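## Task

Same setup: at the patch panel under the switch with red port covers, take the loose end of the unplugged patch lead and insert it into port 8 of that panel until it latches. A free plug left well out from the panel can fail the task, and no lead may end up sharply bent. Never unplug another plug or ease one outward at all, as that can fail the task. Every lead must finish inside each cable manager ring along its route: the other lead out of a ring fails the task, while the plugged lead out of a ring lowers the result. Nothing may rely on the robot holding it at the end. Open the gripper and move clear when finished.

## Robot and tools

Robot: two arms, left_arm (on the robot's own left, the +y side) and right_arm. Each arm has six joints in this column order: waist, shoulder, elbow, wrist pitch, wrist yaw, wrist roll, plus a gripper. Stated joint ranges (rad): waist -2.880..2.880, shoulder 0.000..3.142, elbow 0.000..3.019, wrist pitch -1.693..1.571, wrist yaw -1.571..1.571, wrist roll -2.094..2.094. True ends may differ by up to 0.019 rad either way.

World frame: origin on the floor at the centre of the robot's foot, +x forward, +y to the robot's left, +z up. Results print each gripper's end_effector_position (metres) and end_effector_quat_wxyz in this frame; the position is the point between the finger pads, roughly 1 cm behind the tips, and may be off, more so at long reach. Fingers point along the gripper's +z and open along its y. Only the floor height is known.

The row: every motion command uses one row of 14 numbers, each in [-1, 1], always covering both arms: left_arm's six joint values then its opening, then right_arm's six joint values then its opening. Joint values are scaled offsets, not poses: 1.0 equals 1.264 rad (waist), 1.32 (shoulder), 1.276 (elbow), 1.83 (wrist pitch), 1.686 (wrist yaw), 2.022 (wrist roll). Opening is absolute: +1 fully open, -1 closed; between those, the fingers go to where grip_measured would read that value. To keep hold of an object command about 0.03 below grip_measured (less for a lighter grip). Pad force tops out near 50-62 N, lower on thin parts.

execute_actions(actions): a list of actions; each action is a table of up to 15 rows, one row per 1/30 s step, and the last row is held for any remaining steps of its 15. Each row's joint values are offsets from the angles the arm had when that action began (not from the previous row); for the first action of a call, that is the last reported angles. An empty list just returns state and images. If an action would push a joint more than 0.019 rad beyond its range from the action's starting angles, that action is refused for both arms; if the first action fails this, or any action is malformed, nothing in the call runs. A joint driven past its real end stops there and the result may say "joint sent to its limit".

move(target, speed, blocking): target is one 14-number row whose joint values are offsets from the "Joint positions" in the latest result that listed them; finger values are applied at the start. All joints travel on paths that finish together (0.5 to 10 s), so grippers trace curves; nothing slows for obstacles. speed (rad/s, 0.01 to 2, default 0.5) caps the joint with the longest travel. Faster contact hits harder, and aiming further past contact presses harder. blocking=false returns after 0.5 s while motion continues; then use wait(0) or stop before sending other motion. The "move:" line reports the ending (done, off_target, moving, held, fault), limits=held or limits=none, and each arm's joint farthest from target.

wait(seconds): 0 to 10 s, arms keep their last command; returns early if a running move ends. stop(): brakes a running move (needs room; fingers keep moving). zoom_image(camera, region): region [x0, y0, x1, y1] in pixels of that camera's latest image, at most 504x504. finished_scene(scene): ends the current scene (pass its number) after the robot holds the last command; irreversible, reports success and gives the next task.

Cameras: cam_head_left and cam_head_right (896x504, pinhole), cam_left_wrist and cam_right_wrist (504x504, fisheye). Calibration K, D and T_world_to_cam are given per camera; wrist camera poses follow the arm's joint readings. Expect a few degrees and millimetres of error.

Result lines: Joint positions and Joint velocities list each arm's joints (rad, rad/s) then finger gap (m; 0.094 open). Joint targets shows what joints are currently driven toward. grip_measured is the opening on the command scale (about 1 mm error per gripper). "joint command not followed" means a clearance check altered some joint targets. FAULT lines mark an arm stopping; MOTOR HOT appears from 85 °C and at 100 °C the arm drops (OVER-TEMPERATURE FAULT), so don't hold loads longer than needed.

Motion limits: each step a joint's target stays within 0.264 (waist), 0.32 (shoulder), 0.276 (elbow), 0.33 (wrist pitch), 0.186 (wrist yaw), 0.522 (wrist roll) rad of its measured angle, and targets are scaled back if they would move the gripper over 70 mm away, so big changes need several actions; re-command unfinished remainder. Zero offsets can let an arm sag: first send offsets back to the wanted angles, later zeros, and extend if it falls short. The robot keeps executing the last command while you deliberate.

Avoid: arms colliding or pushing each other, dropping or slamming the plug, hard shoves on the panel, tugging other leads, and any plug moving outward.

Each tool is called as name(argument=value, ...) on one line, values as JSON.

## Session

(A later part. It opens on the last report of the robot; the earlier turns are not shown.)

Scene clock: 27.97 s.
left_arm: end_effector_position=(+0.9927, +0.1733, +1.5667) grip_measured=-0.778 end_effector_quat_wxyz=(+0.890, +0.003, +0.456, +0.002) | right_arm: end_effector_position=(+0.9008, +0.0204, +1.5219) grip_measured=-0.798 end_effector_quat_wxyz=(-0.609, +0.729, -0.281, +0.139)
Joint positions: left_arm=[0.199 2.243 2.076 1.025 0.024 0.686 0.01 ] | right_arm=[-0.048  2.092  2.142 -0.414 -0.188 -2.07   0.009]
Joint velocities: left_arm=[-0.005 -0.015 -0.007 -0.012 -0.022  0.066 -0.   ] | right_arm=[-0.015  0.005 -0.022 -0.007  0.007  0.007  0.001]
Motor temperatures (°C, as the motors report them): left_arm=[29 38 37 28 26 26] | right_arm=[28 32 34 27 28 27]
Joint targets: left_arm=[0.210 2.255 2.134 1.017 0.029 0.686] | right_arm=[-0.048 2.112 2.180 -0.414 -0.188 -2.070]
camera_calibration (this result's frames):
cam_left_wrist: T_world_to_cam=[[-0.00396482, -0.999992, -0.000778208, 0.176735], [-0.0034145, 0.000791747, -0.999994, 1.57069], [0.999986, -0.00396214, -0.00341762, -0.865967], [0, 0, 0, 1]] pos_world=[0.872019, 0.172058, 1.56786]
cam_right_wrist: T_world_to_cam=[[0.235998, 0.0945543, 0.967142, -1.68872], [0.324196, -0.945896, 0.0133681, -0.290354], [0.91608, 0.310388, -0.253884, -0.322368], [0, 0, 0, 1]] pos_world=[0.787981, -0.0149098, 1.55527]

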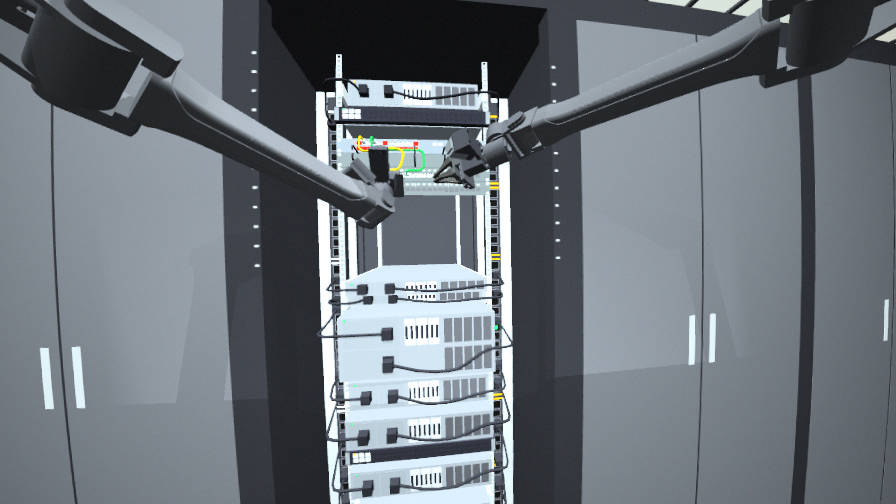

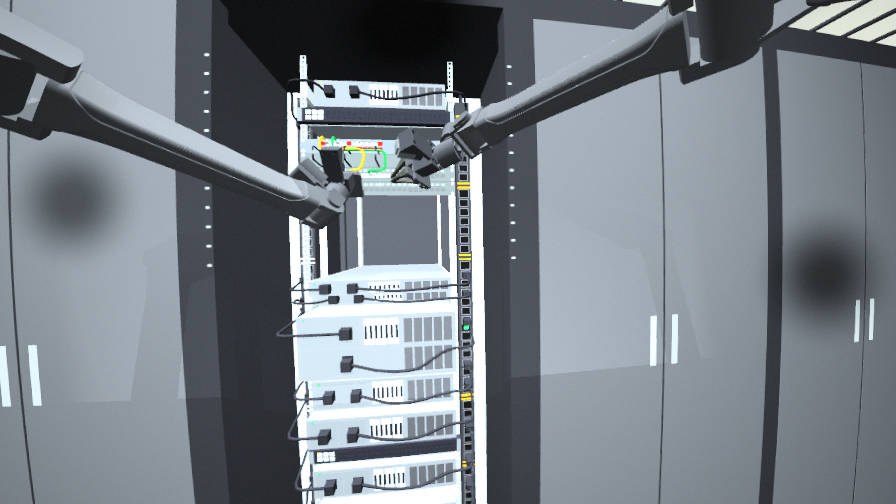

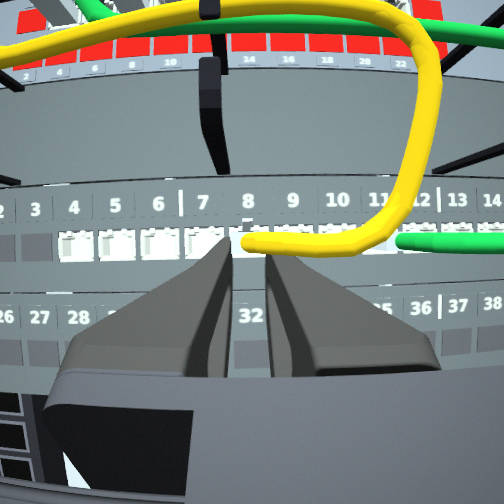

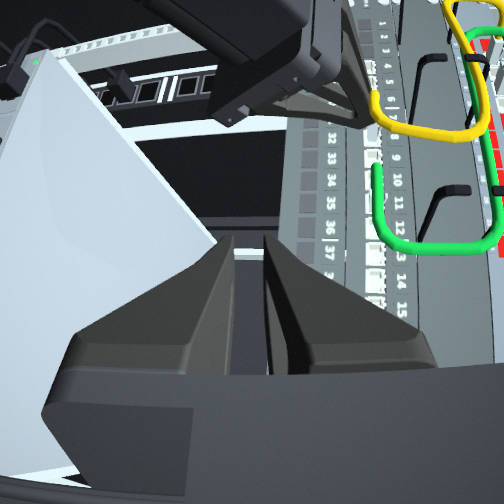

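execute_actions(actions=[[[0.011,0.0116,0.0455,-0.0044,0.003,0,-0.81,0,0.015,0.03,0,0,0,-0.8],[0.0114,0.0116,0.05,-0.006,0.003,0,-0.81,0,0.015,0.03,0,0,0,-0.8],[0.0114,0.0137,0.05,-0.006,0.003,0,-0.81,0,0.015,0.03,0,0,0,-0.8],[0.0118,0.0137,0.0545,-0.0077,0.0034,0,-0.81,0,0.015,0.03,0,0,0,-0.8],[0.0118,0.0158,0.0545,-0.0077,0.0034,0,-0.81,0,0.015,0.03,0,0,0,-0.8],[0.0122,0.0158,0.059,-0.0093,0.0034,0,-0.81,0,0.015,0.03,0,0,0,-0.8],[0.0122,0.0178,0.059,-0.0093,0.0038,0,-0.81,0,0.015,0.03,0,0,0,-0.8],[0.0126,0.0178,0.0635,-0.0109,0.0038,0,-0.81,0,0.015,0.03,0,0,0,-0.8],[0.0126,0.0199,0.0635,-0.0109,0.0038,0,-0.81,0,0.015,0.03,0,0,0,-0.8],[0.013,0.0199,0.068,-0.0126,0.0042,0,-0.81,0,0.015,0.03,0,0,0,-0.8],[0.013,0.022,0.068,-0.0126,0.0042,0,-0.81,0,0.015,0.03,0,0,0,-0.8],[0.0134,0.022,0.0725,-0.0142,0.0042,0,-0.81,0,0.015,0.03,0,0,0,-0.8]]])

wait(seconds=0.4)

zoom_image(camera="cam_left_wrist", region=[150, 160, 350, 320])

zoom_image(camera="cam_right_wrist", region=[290, 30, 490, 190])

Scene clock: 29.40 s.
left_arm: end_effector_position=(+0.9981, +0.1722, +1.5666) grip_measured=-0.778 end_effector_quat_wxyz=(+0.890, +0.004, +0.456, +0.002) | right_arm: end_effector_position=(+0.9008, +0.0204, +1.5219) grip_measured=-0.798 end_effector_quat_wxyz=(-0.609, +0.729, -0.281, +0.139)
Joint positions: left_arm=[0.201 2.261 2.11  1.009 0.027 0.686 0.01 ] | right_arm=[-0.048  2.092  2.142 -0.414 -0.188 -2.07   0.009]
Joint velocities: left_arm=[ 0.005 -0.005  0.017 -0.022 -0.037 -0.051 -0.   ] | right_arm=[-0.015 -0.015 -0.007 -0.007 -0.037  0.007  0.   ]
Motor temperatures (°C, as the motors report them): left_arm=[29 38 37 28 26 26] | right_arm=[28 32 34 27 28 27]
Joint targets: left_arm=[0.217 2.273 2.169 1.000 0.031 0.686] | right_arm=[-0.048 2.112 2.180 -0.414 -0.188 -2.070]
camera_calibration (this result's frames):
cam_left_wrist: T_world_to_cam=[[-0.00404118, -0.999988, -0.00260922, 0.178629], [-0.00254091, 0.0026195, -0.999993, 1.56935], [0.999989, -0.00403452, -0.00255147, -0.872772], [0, 0, 0, 1]] pos_world=[0.877471, 0.170995, 1.56758]
cam_right_wrist: T_world_to_cam=[[0.235998, 0.0945543, 0.967142, -1.68872], [0.324196, -0.945896, 0.0133681, -0.290354], [0.91608, 0.310388, -0.253884, -0.322368], [0, 0, 0, 1]] pos_world=[0.787981, -0.0149098, 1.55527]

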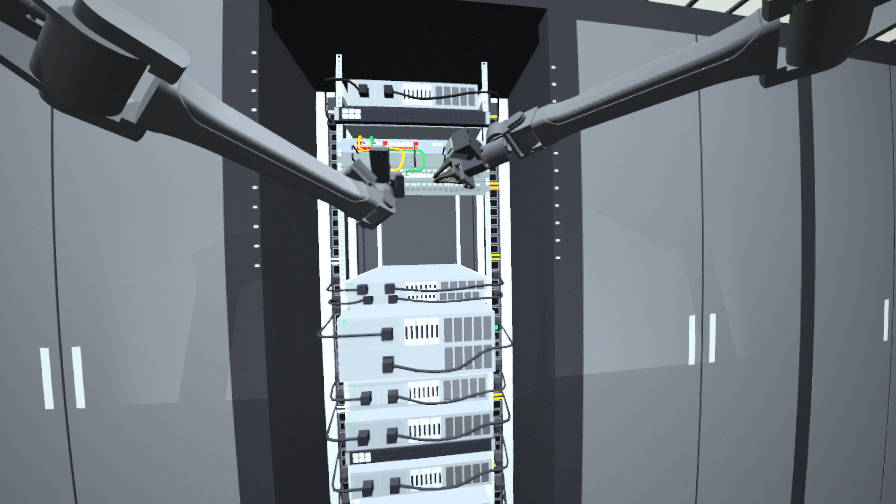

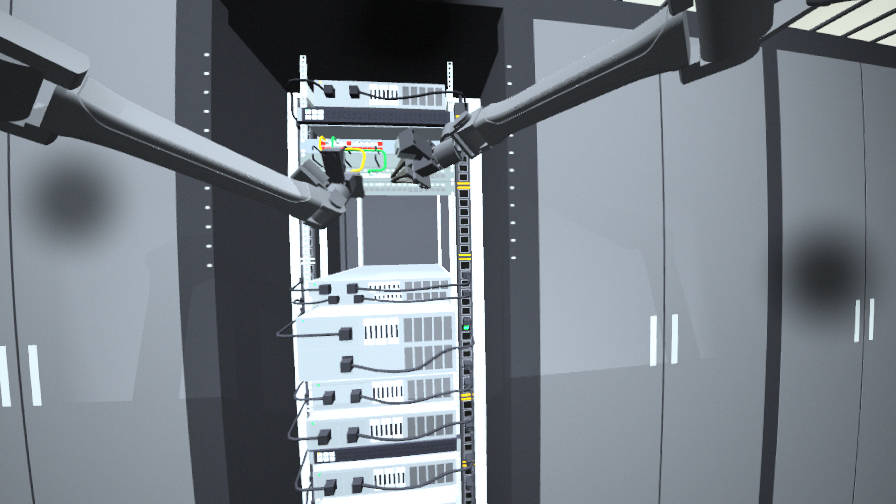

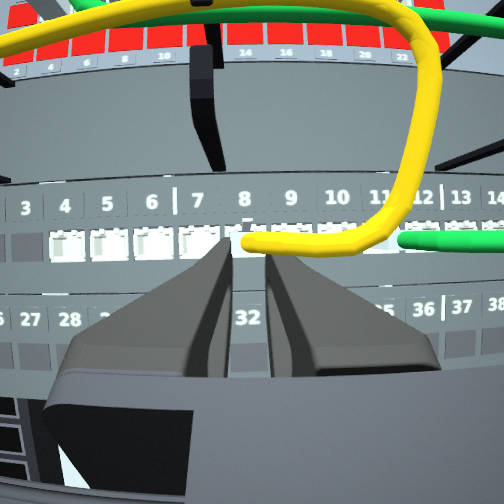

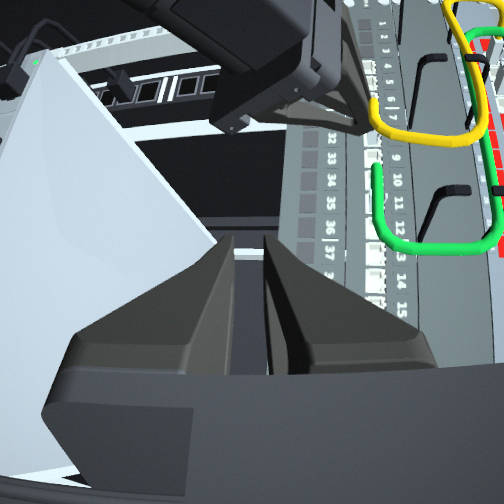

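Scene clock: 29.80 s.
left_arm: end_effector_position=(+0.9982, +0.1722, +1.5666) grip_measured=-0.778 end_effector_quat_wxyz=(+0.890, +0.004, +0.456, +0.002) | right_arm: end_effector_position=(+0.9008, +0.0204, +1.5219) grip_measured=-0.798 end_effector_quat_wxyz=(-0.609, +0.729, -0.281, +0.139)
Joint positions: left_arm=[0.201 2.261 2.11  1.008 0.027 0.686 0.01 ] | right_arm=[-0.048  2.092  2.142 -0.414 -0.188 -2.07   0.009]
Joint velocities: left_arm=[ 0.005 -0.005 -0.002 -0.007 -0.007 -0.037 -0.001] | right_arm=[-0.005 -0.005  0.002  0.022 -0.022 -0.037  0.   ]
Motor temperatures (°C, as the motors report them): left_arm=[29 38 37 28 26 26] | right_arm=[28 32 34 27 28 27]
Joint targets: left_arm=[0.217 2.272 2.169 1.000 0.031 0.686] | right_arm=[-0.048 2.112 2.180 -0.414 -0.188 -2.070]
wait: 0.40 s; at rest by 0.17 s
camera_calibration (this result's frames):
cam_left_wrist: T_world_to_cam=[[-0.0042413, -0.999987, -0.00274096, 0.179027], [-0.0028372, 0.00275301, -0.999992, 1.56968], [0.999987, -0.00423349, -0.00284884, -0.872378], [0, 0, 0, 1]] pos_world=[0.87758, 0.17101, 1.56767]
cam_right_wrist: T_world_to_cam=[[0.235998, 0.0945543, 0.967142, -1.68872], [0.324196, -0.945896, 0.0133681, -0.290354], [0.91608, 0.310388, -0.253884, -0.322368], [0, 0, 0, 1]] pos_world=[0.787981, -0.0149098, 1.55527]

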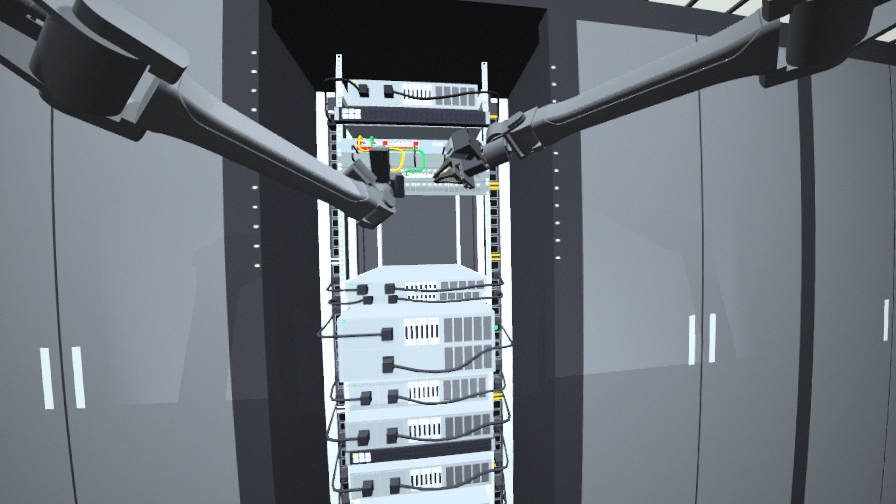

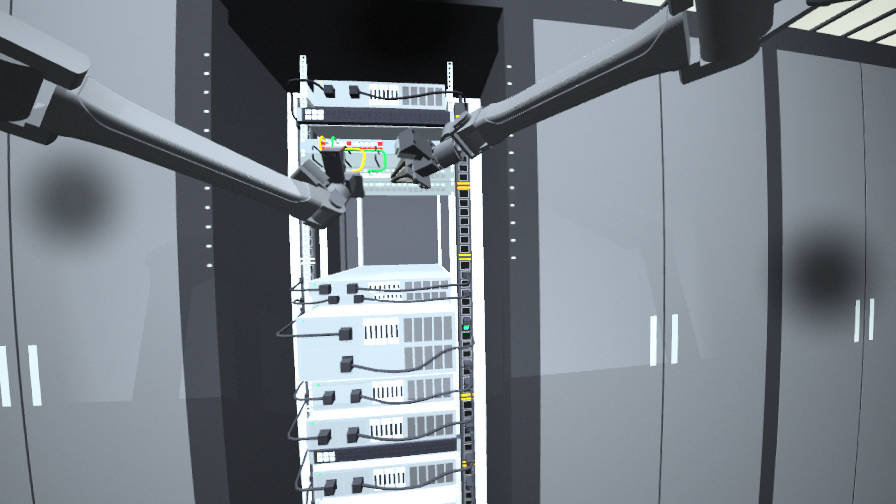

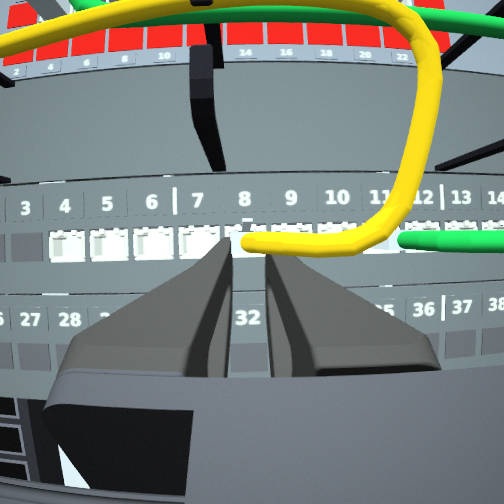

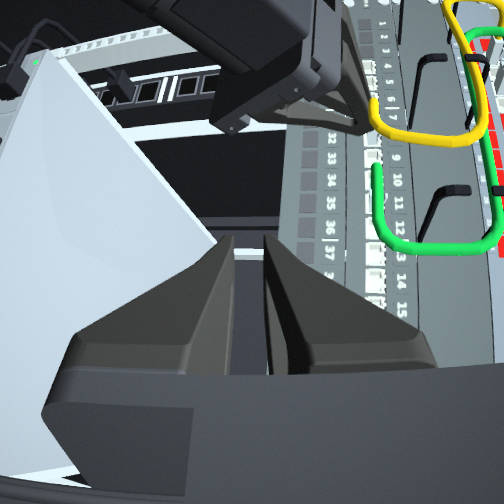

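Region (150, 160, 350, 320) of cam_left_wrist's 504x504 image, scaled by 2.520, with more detail than that image has; it fills the top 403 rows of this view, and the rest is white.

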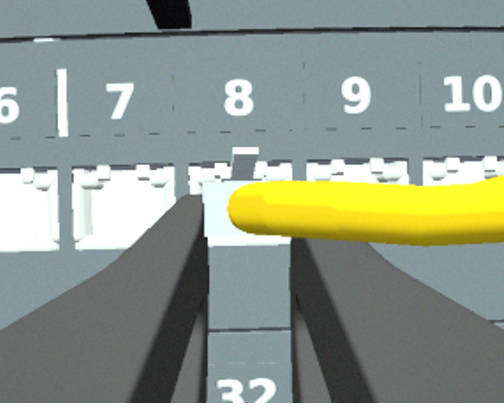

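Region (290, 30, 490, 190) of cam_right_wrist's 504x504 image, scaled by 2.520, with more detail than that image has; it fills the top 403 rows of this view, and the rest is white.

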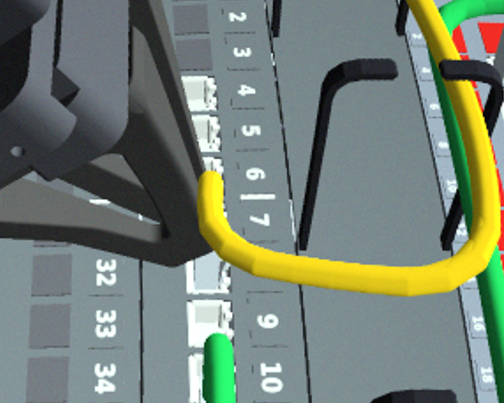

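execute_actions(actions=[])

Scene clock: 30.93 s.
left_arm: end_effector_position=(+0.9982, +0.1722, +1.5666) grip_measured=-0.778 end_effector_quat_wxyz=(+0.890, +0.004, +0.456, +0.002) | right_arm: end_effector_position=(+0.9008, +0.0204, +1.5219) grip_measured=-0.798 end_effector_quat_wxyz=(-0.609, +0.729, -0.281, +0.139)
Joint positions: left_arm=[0.201 2.261 2.11  1.008 0.027 0.686 0.01 ] | right_arm=[-0.048  2.092  2.142 -0.414 -0.188 -2.07   0.009]
Joint velocities: left_arm=[-0.005 -0.005  0.017 -0.007 -0.066 -0.081 -0.001] | right_arm=[-0.005 -0.005  0.002 -0.007  0.022 -0.037  0.   ]
Motor temperatures (°C, as the motors report them): left_arm=[29 38 37 28 26 26] | right_arm=[28 32 34 27 28 27]
Joint targets: left_arm=[0.217 2.272 2.169 1.000 0.031 0.686] | right_arm=[-0.048 2.112 2.180 -0.414 -0.188 -2.070]
camera_calibration (this result's frames):
cam_left_wrist: T_world_to_cam=[[-0.0042413, -0.999987, -0.00274096, 0.179027], [-0.0028372, 0.00275301, -0.999992, 1.56968], [0.999987, -0.00423349, -0.00284884, -0.872378], [0, 0, 0, 1]] pos_world=[0.87758, 0.17101, 1.56767]
cam_right_wrist: T_world_to_cam=[[0.235998, 0.0945543, 0.967142, -1.68872], [0.324196, -0.945896, 0.0133681, -0.290354], [0.91608, 0.310388, -0.253884, -0.322368], [0, 0, 0, 1]] pos_world=[0.787981, -0.0149098, 1.55527]

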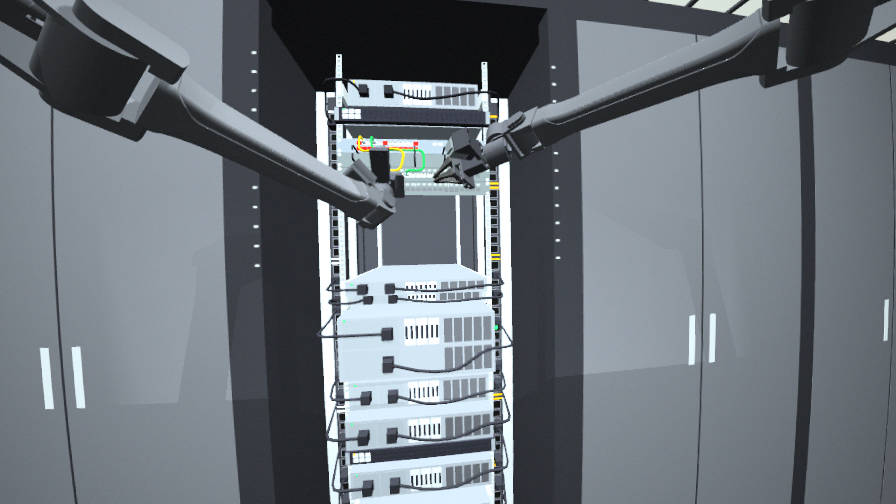

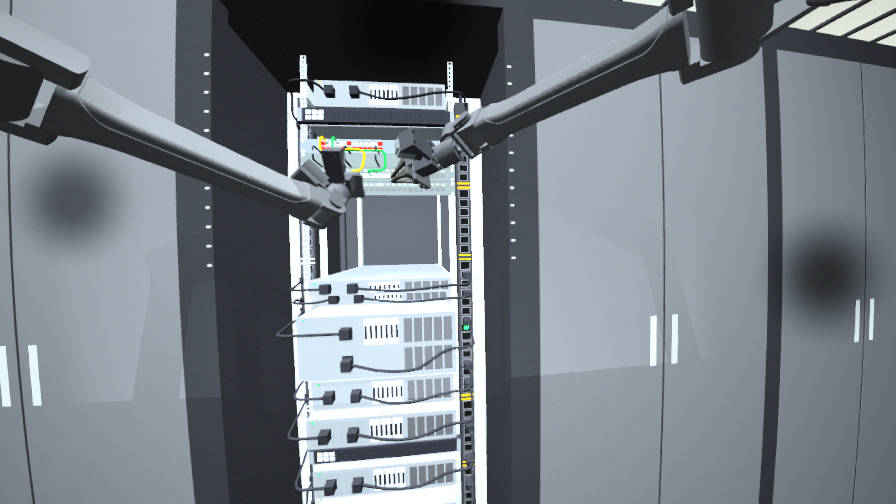

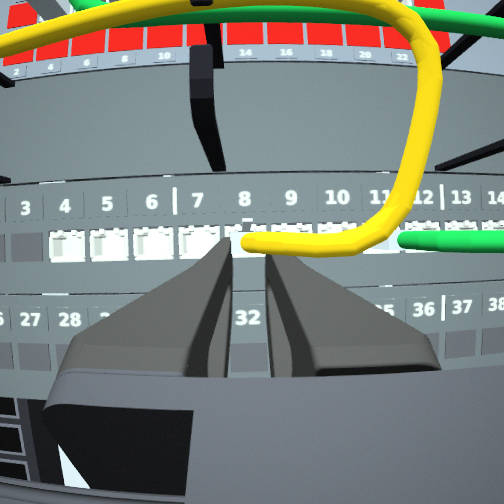

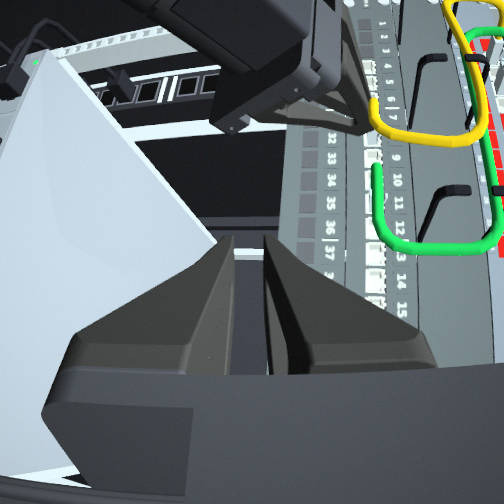

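execute_actions(actions=[[[0.0139,0.0083,0.0466,-0.0044,0.0024,0,-0.81,0,0.015,0.03,0,0,0,-0.8]]])

zoom_image(camera="cam_left_wrist", region=[150, 160, 350, 320])

Scene clock: 31.77 s.
left_arm: end_effector_position=(+0.9983, +0.1724, +1.5665) grip_measured=-0.778 end_effector_quat_wxyz=(+0.890, +0.004, +0.456, +0.002) | right_arm: end_effector_position=(+0.9008, +0.0204, +1.5219) grip_measured=-0.798 end_effector_quat_wxyz=(-0.609, +0.729, -0.281, +0.139)
Joint positions: left_arm=[0.202 2.261 2.11  1.008 0.027 0.686 0.01 ] | right_arm=[-0.048  2.092  2.142 -0.414 -0.188 -2.07   0.009]
Joint velocities: left_arm=[-0.005 -0.005 -0.002  0.007 -0.022 -0.081  0.001] | right_arm=[-0.015 -0.005 -0.012 -0.012  0.022 -0.066 -0.   ]
Motor temperatures (°C, as the motors report them): left_arm=[29 38 37 28 26 26] | right_arm=[28 32 34 27 28 27]
Joint targets: left_arm=[0.219 2.272 2.170 1.000 0.031 0.686] | right_arm=[-0.048 2.112 2.180 -0.414 -0.188 -2.070]
camera_calibration (this result's frames):
cam_left_wrist: T_world_to_cam=[[-0.00416025, -0.999987, -0.00303791, 0.179613], [-0.00275891, 0.0030494, -0.999992, 1.56941], [0.999988, -0.00415184, -0.00277156, -0.872604], [0, 0, 0, 1]] pos_world=[0.877671, 0.171202, 1.56753]
cam_right_wrist: T_world_to_cam=[[0.235998, 0.0945543, 0.967142, -1.68872], [0.324196, -0.945896, 0.0133681, -0.290354], [0.91608, 0.310388, -0.253884, -0.322368], [0, 0, 0, 1]] pos_world=[0.787981, -0.0149098, 1.55527]

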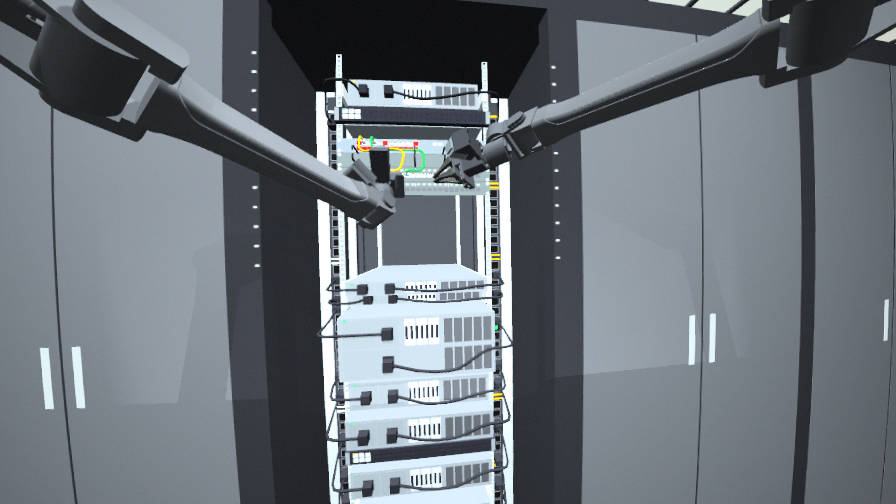

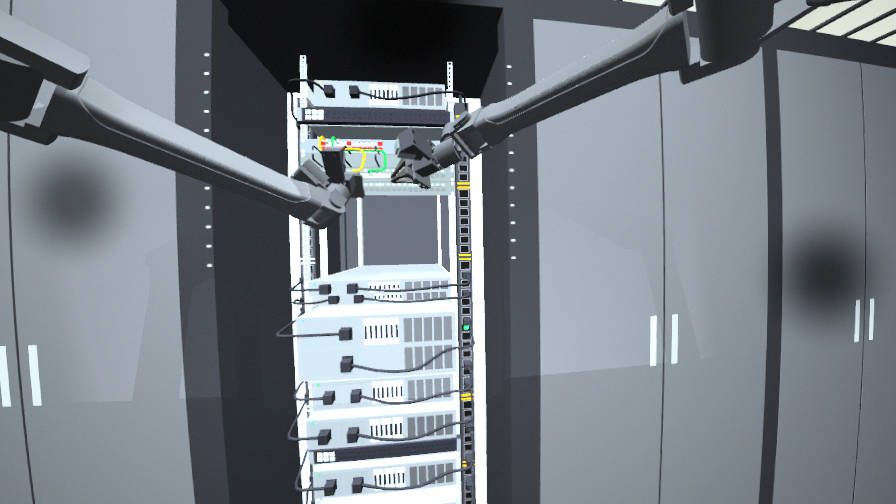

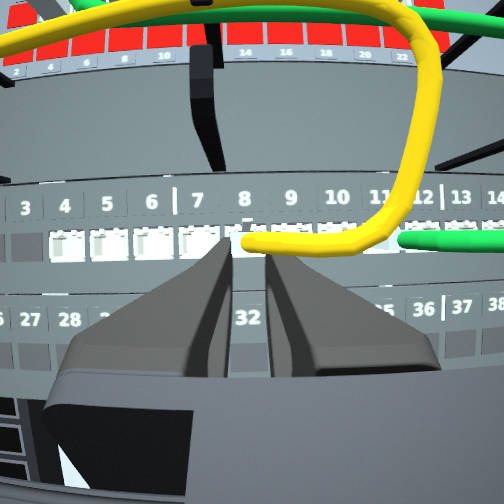

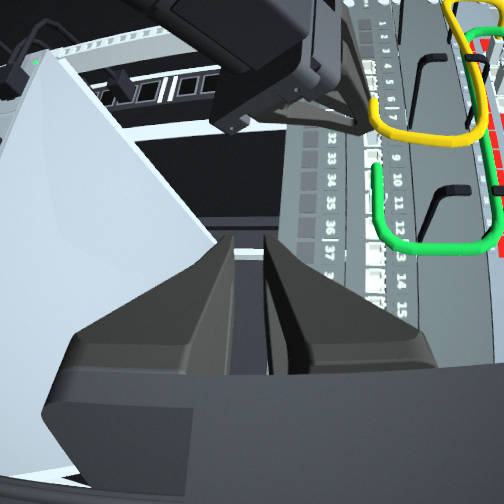

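Region (150, 160, 350, 320) of cam_left_wrist's 504x504 image, scaled by 2.520, with more detail than that image has; it fills the top 403 rows of this view, and the rest is white.

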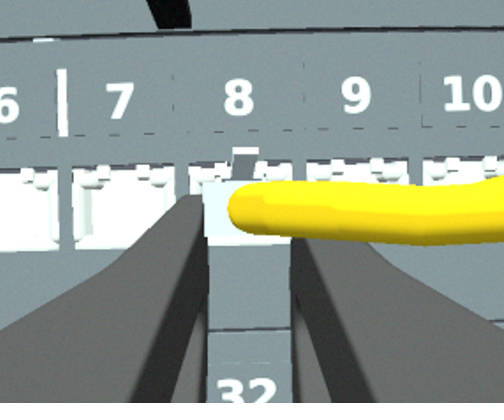

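execute_actions(actions=[[[0.0146,0.0083,0.0468,-0.0044,0.0024,0,-0.81,0,0.015,0.03,0,0,0,-0.8]]])

zoom_image(camera="cam_left_wrist", region=[150, 160, 350, 320])

Scene clock: 32.53 s.
left_arm: end_effector_position=(+0.9983, +0.1722, +1.5666) grip_measured=-0.778 end_effector_quat_wxyz=(+0.890, +0.005, +0.456, +0.002) | right_arm: end_effector_position=(+0.9008, +0.0204, +1.5219) grip_measured=-0.798 end_effector_quat_wxyz=(-0.609, +0.729, -0.281, +0.139)
Joint positions: left_arm=[0.202 2.261 2.11  1.008 0.028 0.686 0.01 ] | right_arm=[-0.048  2.092  2.142 -0.414 -0.188 -2.07   0.009]
Joint velocities: left_arm=[ 0.005 -0.015  0.012 -0.002  0.022 -0.007 -0.   ] | right_arm=[-0.015 -0.024  0.007 -0.022 -0.022 -0.022 -0.001]
Motor temperatures (°C, as the motors report them): left_arm=[29 38 38 28 26 26] | right_arm=[28 32 34 27 28 27]
Joint targets: left_arm=[0.220 2.272 2.170 1.000 0.031 0.686] | right_arm=[-0.048 2.112 2.180 -0.414 -0.188 -2.070]
camera_calibration (this result's frames):
cam_left_wrist: T_world_to_cam=[[-0.00488358, -0.999982, -0.00355784, 0.180996], [-0.00203811, 0.00356783, -0.999992, 1.5687], [0.999986, -0.00487629, -0.0020555, -0.873527], [0, 0, 0, 1]] pos_world=[0.877596, 0.171136, 1.56754]
cam_right_wrist: T_world_to_cam=[[0.235998, 0.0945543, 0.967142, -1.68872], [0.324196, -0.945896, 0.0133681, -0.290354], [0.91608, 0.310388, -0.253884, -0.322368], [0, 0, 0, 1]] pos_world=[0.787981, -0.0149098, 1.55527]

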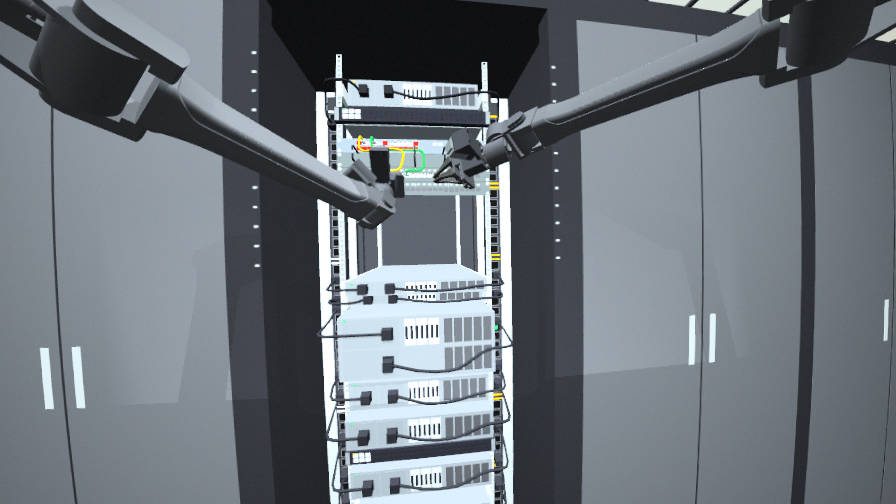

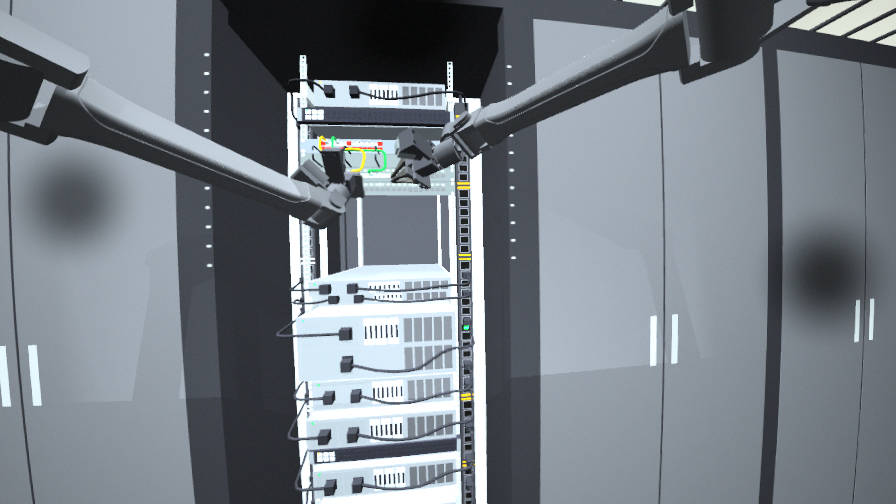

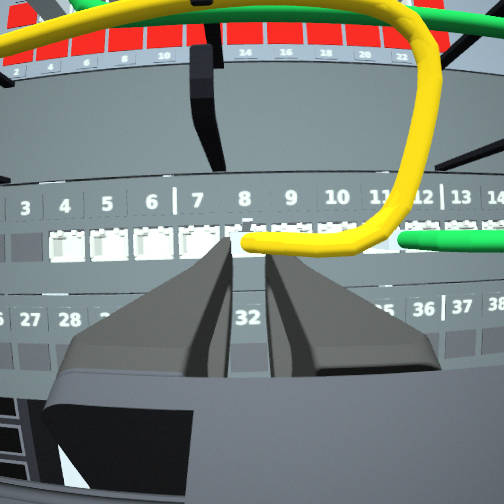

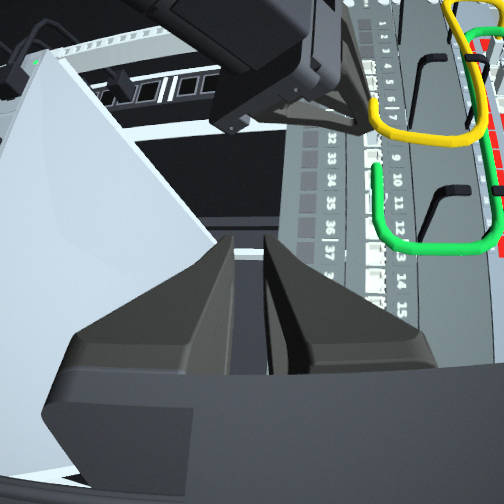

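Region (150, 160, 350, 320) of cam_left_wrist's 504x504 image, scaled by 2.520, with more detail than that image has; it fills the top 403 rows of this view, and the rest is white.

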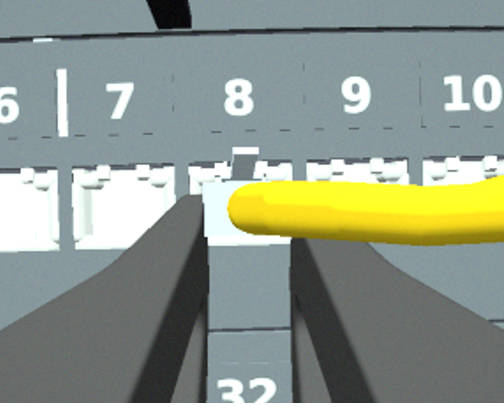

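execute_actions(actions=[[[0.0135,0.0095,0.048,-0.005,0.0025,0,-0.81,0,0.015,0.03,0,0,0,-0.8],[0.0137,0.0105,0.050,-0.0058,0.0026,0,-0.81,0,0.015,0.03,0,0,0,-0.8],[0.0139,0.0115,0.052,-0.0066,0.0027,0,-0.81,0,0.015,0.03,0,0,0,-0.8],[0.0141,0.0125,0.054,-0.0074,0.0028,0,-0.81,0,0.015,0.03,0,0,0,-0.8],[0.0143,0.0135,0.056,-0.0082,0.0029,0,-0.81,0,0.015,0.03,0,0,0,-0.8],[0.0145,0.0145,0.058,-0.009,0.003,0,-0.81,0,0.015,0.03,0,0,0,-0.8],[0.0147,0.0155,0.0605,-0.0097,0.0031,0,-0.81,0,0.015,0.03,0,0,0,-0.8]]])

zoom_image(camera="cam_right_wrist", region=[290, 30, 490, 190])

Scene clock: 33.40 s.
left_arm: end_effector_position=(+0.9990, +0.1719, +1.5666) grip_measured=-0.778 end_effector_quat_wxyz=(+0.891, +0.005, +0.454, +0.002) | right_arm: end_effector_position=(+0.9008, +0.0204, +1.5219) grip_measured=-0.798 end_effector_quat_wxyz=(-0.609, +0.729, -0.281, +0.139)
Joint positions: left_arm=[0.202 2.265 2.118 1.008 0.03  0.686 0.01 ] | right_arm=[-0.048  2.092  2.142 -0.414 -0.188 -2.07   0.009]
Joint velocities: left_arm=[-0.015  0.015 -0.017 -0.002 -0.007 -0.007 -0.   ] | right_arm=[ 0.005 -0.005 -0.002  0.002  0.007 -0.051 -0.001]
Motor temperatures (°C, as the motors report them): left_arm=[29 38 38 28 26 26] | right_arm=[28 32 34 27 28 27]
Joint targets: left_arm=[0.220 2.281 2.187 0.991 0.033 0.686] | right_arm=[-0.048 2.112 2.180 -0.414 -0.188 -2.070]
camera_calibration (this result's frames):
cam_left_wrist: T_world_to_cam=[[-0.00436271, -0.999984, -0.00363049, 0.180262], [0.00107463, 0.00362584, -0.999993, 1.56558], [0.99999, -0.00436658, 0.0010588, -0.879217], [0, 0, 0, 1]] pos_world=[0.878312, 0.170743, 1.56715]
cam_right_wrist: T_world_to_cam=[[0.235998, 0.0945543, 0.967142, -1.68872], [0.324196, -0.945896, 0.0133681, -0.290354], [0.91608, 0.310388, -0.253884, -0.322368], [0, 0, 0, 1]] pos_world=[0.787981, -0.0149098, 1.55527]

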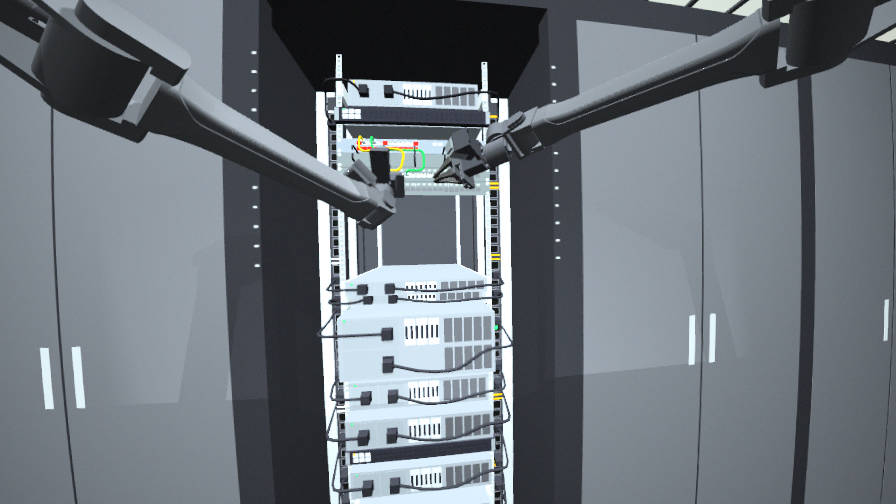

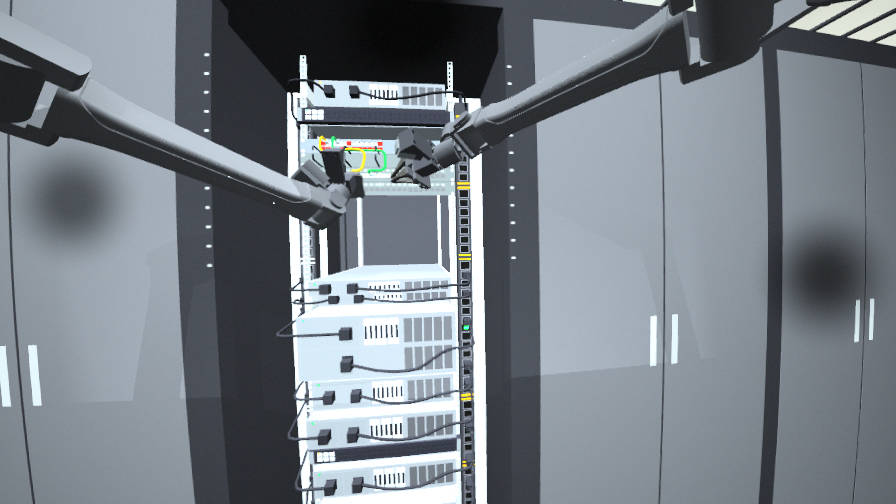

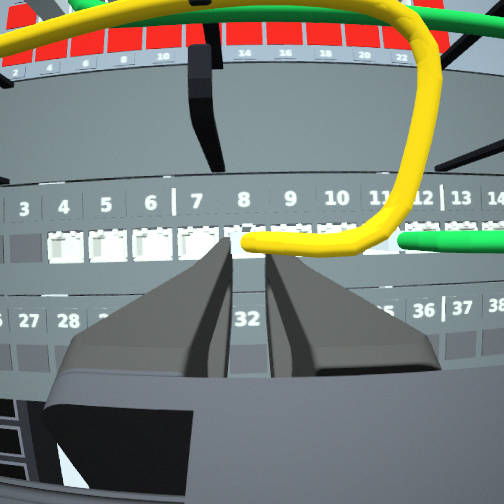

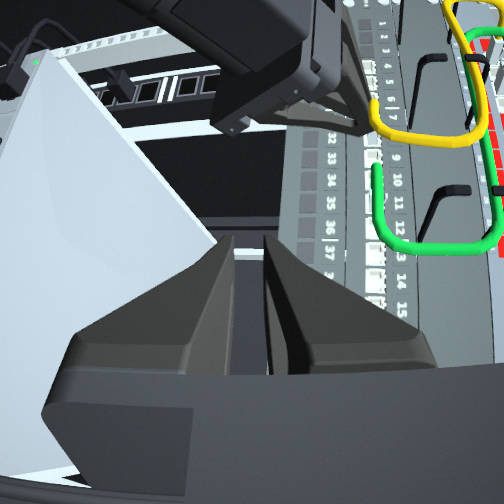

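Region (290, 30, 490, 190) of cam_right_wrist's 504x504 image, scaled by 2.520, with more detail than that image has; it fills the top 403 rows of this view, and the rest is white.

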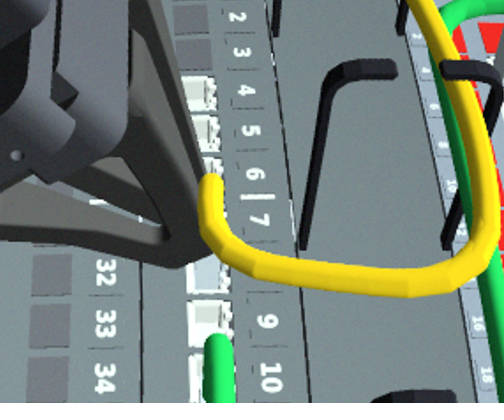

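execute_actions(actions=[[[0.0146,0.013,0.056,-0.010,0.002,0,-0.81,0,0.015,0.03,0,0,0,-0.8],[0.0149,0.014,0.058,-0.0108,0.002,0,-0.81,0,0.015,0.03,0,0,0,-0.8],[0.0152,0.015,0.060,-0.0116,0.002,0,-0.81,0,0.015,0.03,0,0,0,-0.8],[0.0155,0.016,0.062,-0.0124,0.002,0,-0.81,0,0.015,0.03,0,0,0,-0.8],[0.0158,0.017,0.064,-0.0132,0.002,0,-0.81,0,0.015,0.03,0,0,0,-0.8],[0.0161,0.018,0.066,-0.014,0.002,0,-0.81,0,0.015,0.03,0,0,0,-0.8],[0.0164,0.0188,0.068,-0.0148,0.002,0,-0.81,0,0.015,0.03,0,0,0,-0.8]]])

zoom_image(camera="cam_left_wrist", region=[150, 160, 350, 320])

Scene clock: 34.37 s.
left_arm: end_effector_position=(+1.0003, +0.1717, +1.5664) grip_measured=-0.778 end_effector_quat_wxyz=(+0.892, +0.004, +0.453, +0.003) | right_arm: end_effector_position=(+0.9008, +0.0204, +1.5219) grip_measured=-0.798 end_effector_quat_wxyz=(-0.609, +0.729, -0.281, +0.139)
Joint positions: left_arm=[0.203 2.273 2.13  1.008 0.031 0.686 0.01 ] | right_arm=[-0.048  2.092  2.142 -0.414 -0.188 -2.07   0.009]
Joint velocities: left_arm=[-0.015 -0.015 -0.007  0.012  0.037  0.037  0.   ] | right_arm=[ 0.005 -0.015 -0.012 -0.012 -0.051  0.037  0.001]
Motor temperatures (°C, as the motors report them): left_arm=[29 38 38 28 26 26] | right_arm=[28 32 34 27 28 27]
Joint targets: left_arm=[0.223 2.290 2.204 0.981 0.034 0.686] | right_arm=[-0.048 2.112 2.180 -0.414 -0.188 -2.070]
camera_calibration (this result's frames):
cam_left_wrist: T_world_to_cam=[[-0.00203591, -0.999994, -0.00282246, 0.176522], [0.00502734, 0.0028122, -0.999983, 1.56154], [0.999985, -0.00205006, 0.00502159, -0.887168], [0, 0, 0, 1]] pos_world=[0.879663, 0.170311, 1.56647]
cam_right_wrist: T_world_to_cam=[[0.235998, 0.0945543, 0.967142, -1.68872], [0.324196, -0.945896, 0.0133681, -0.290354], [0.91608, 0.310388, -0.253884, -0.322368], [0, 0, 0, 1]] pos_world=[0.787981, -0.0149098, 1.55527]

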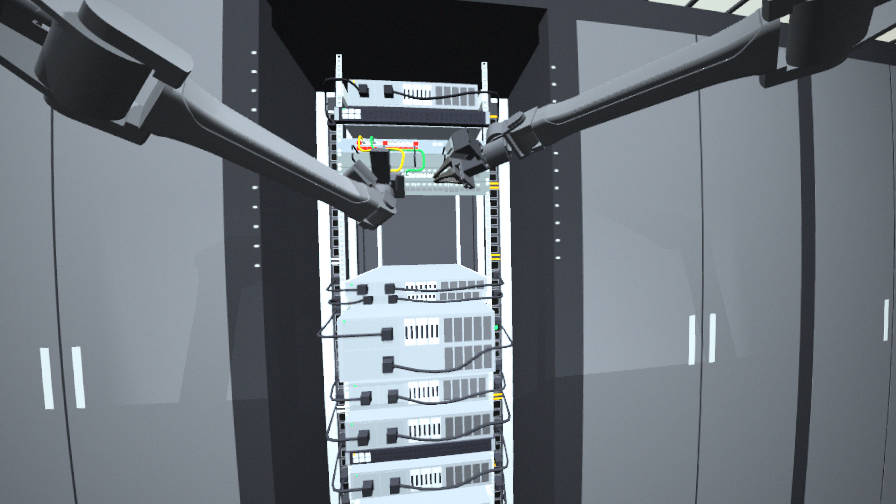

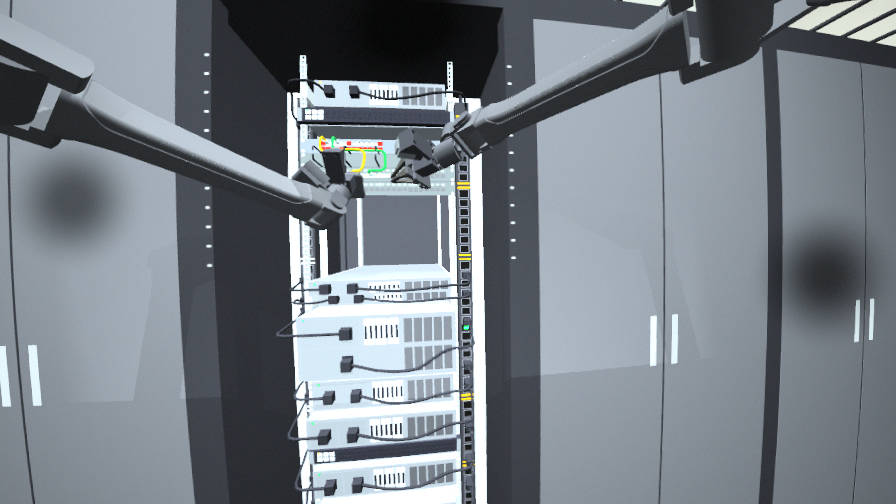

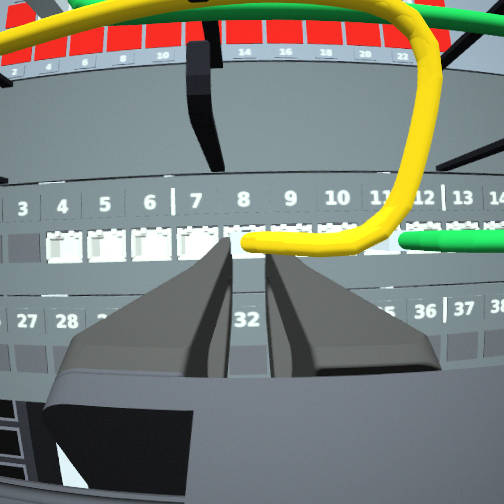

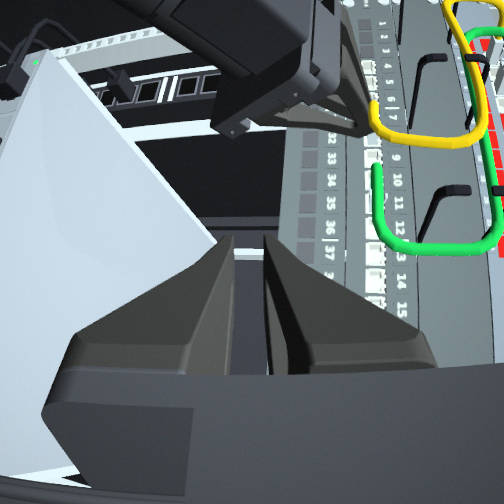

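Region (150, 160, 350, 320) of cam_left_wrist's 504x504 image, scaled by 2.520, with more detail than that image has; it fills the top 403 rows of this view, and the rest is white.

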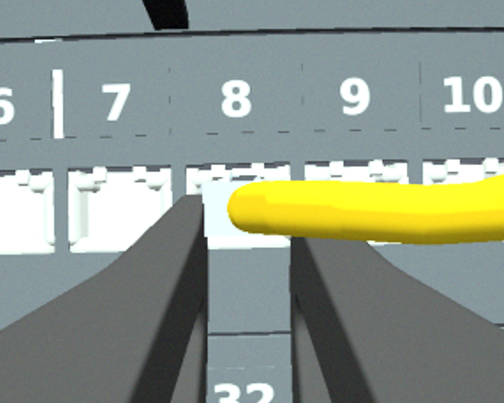

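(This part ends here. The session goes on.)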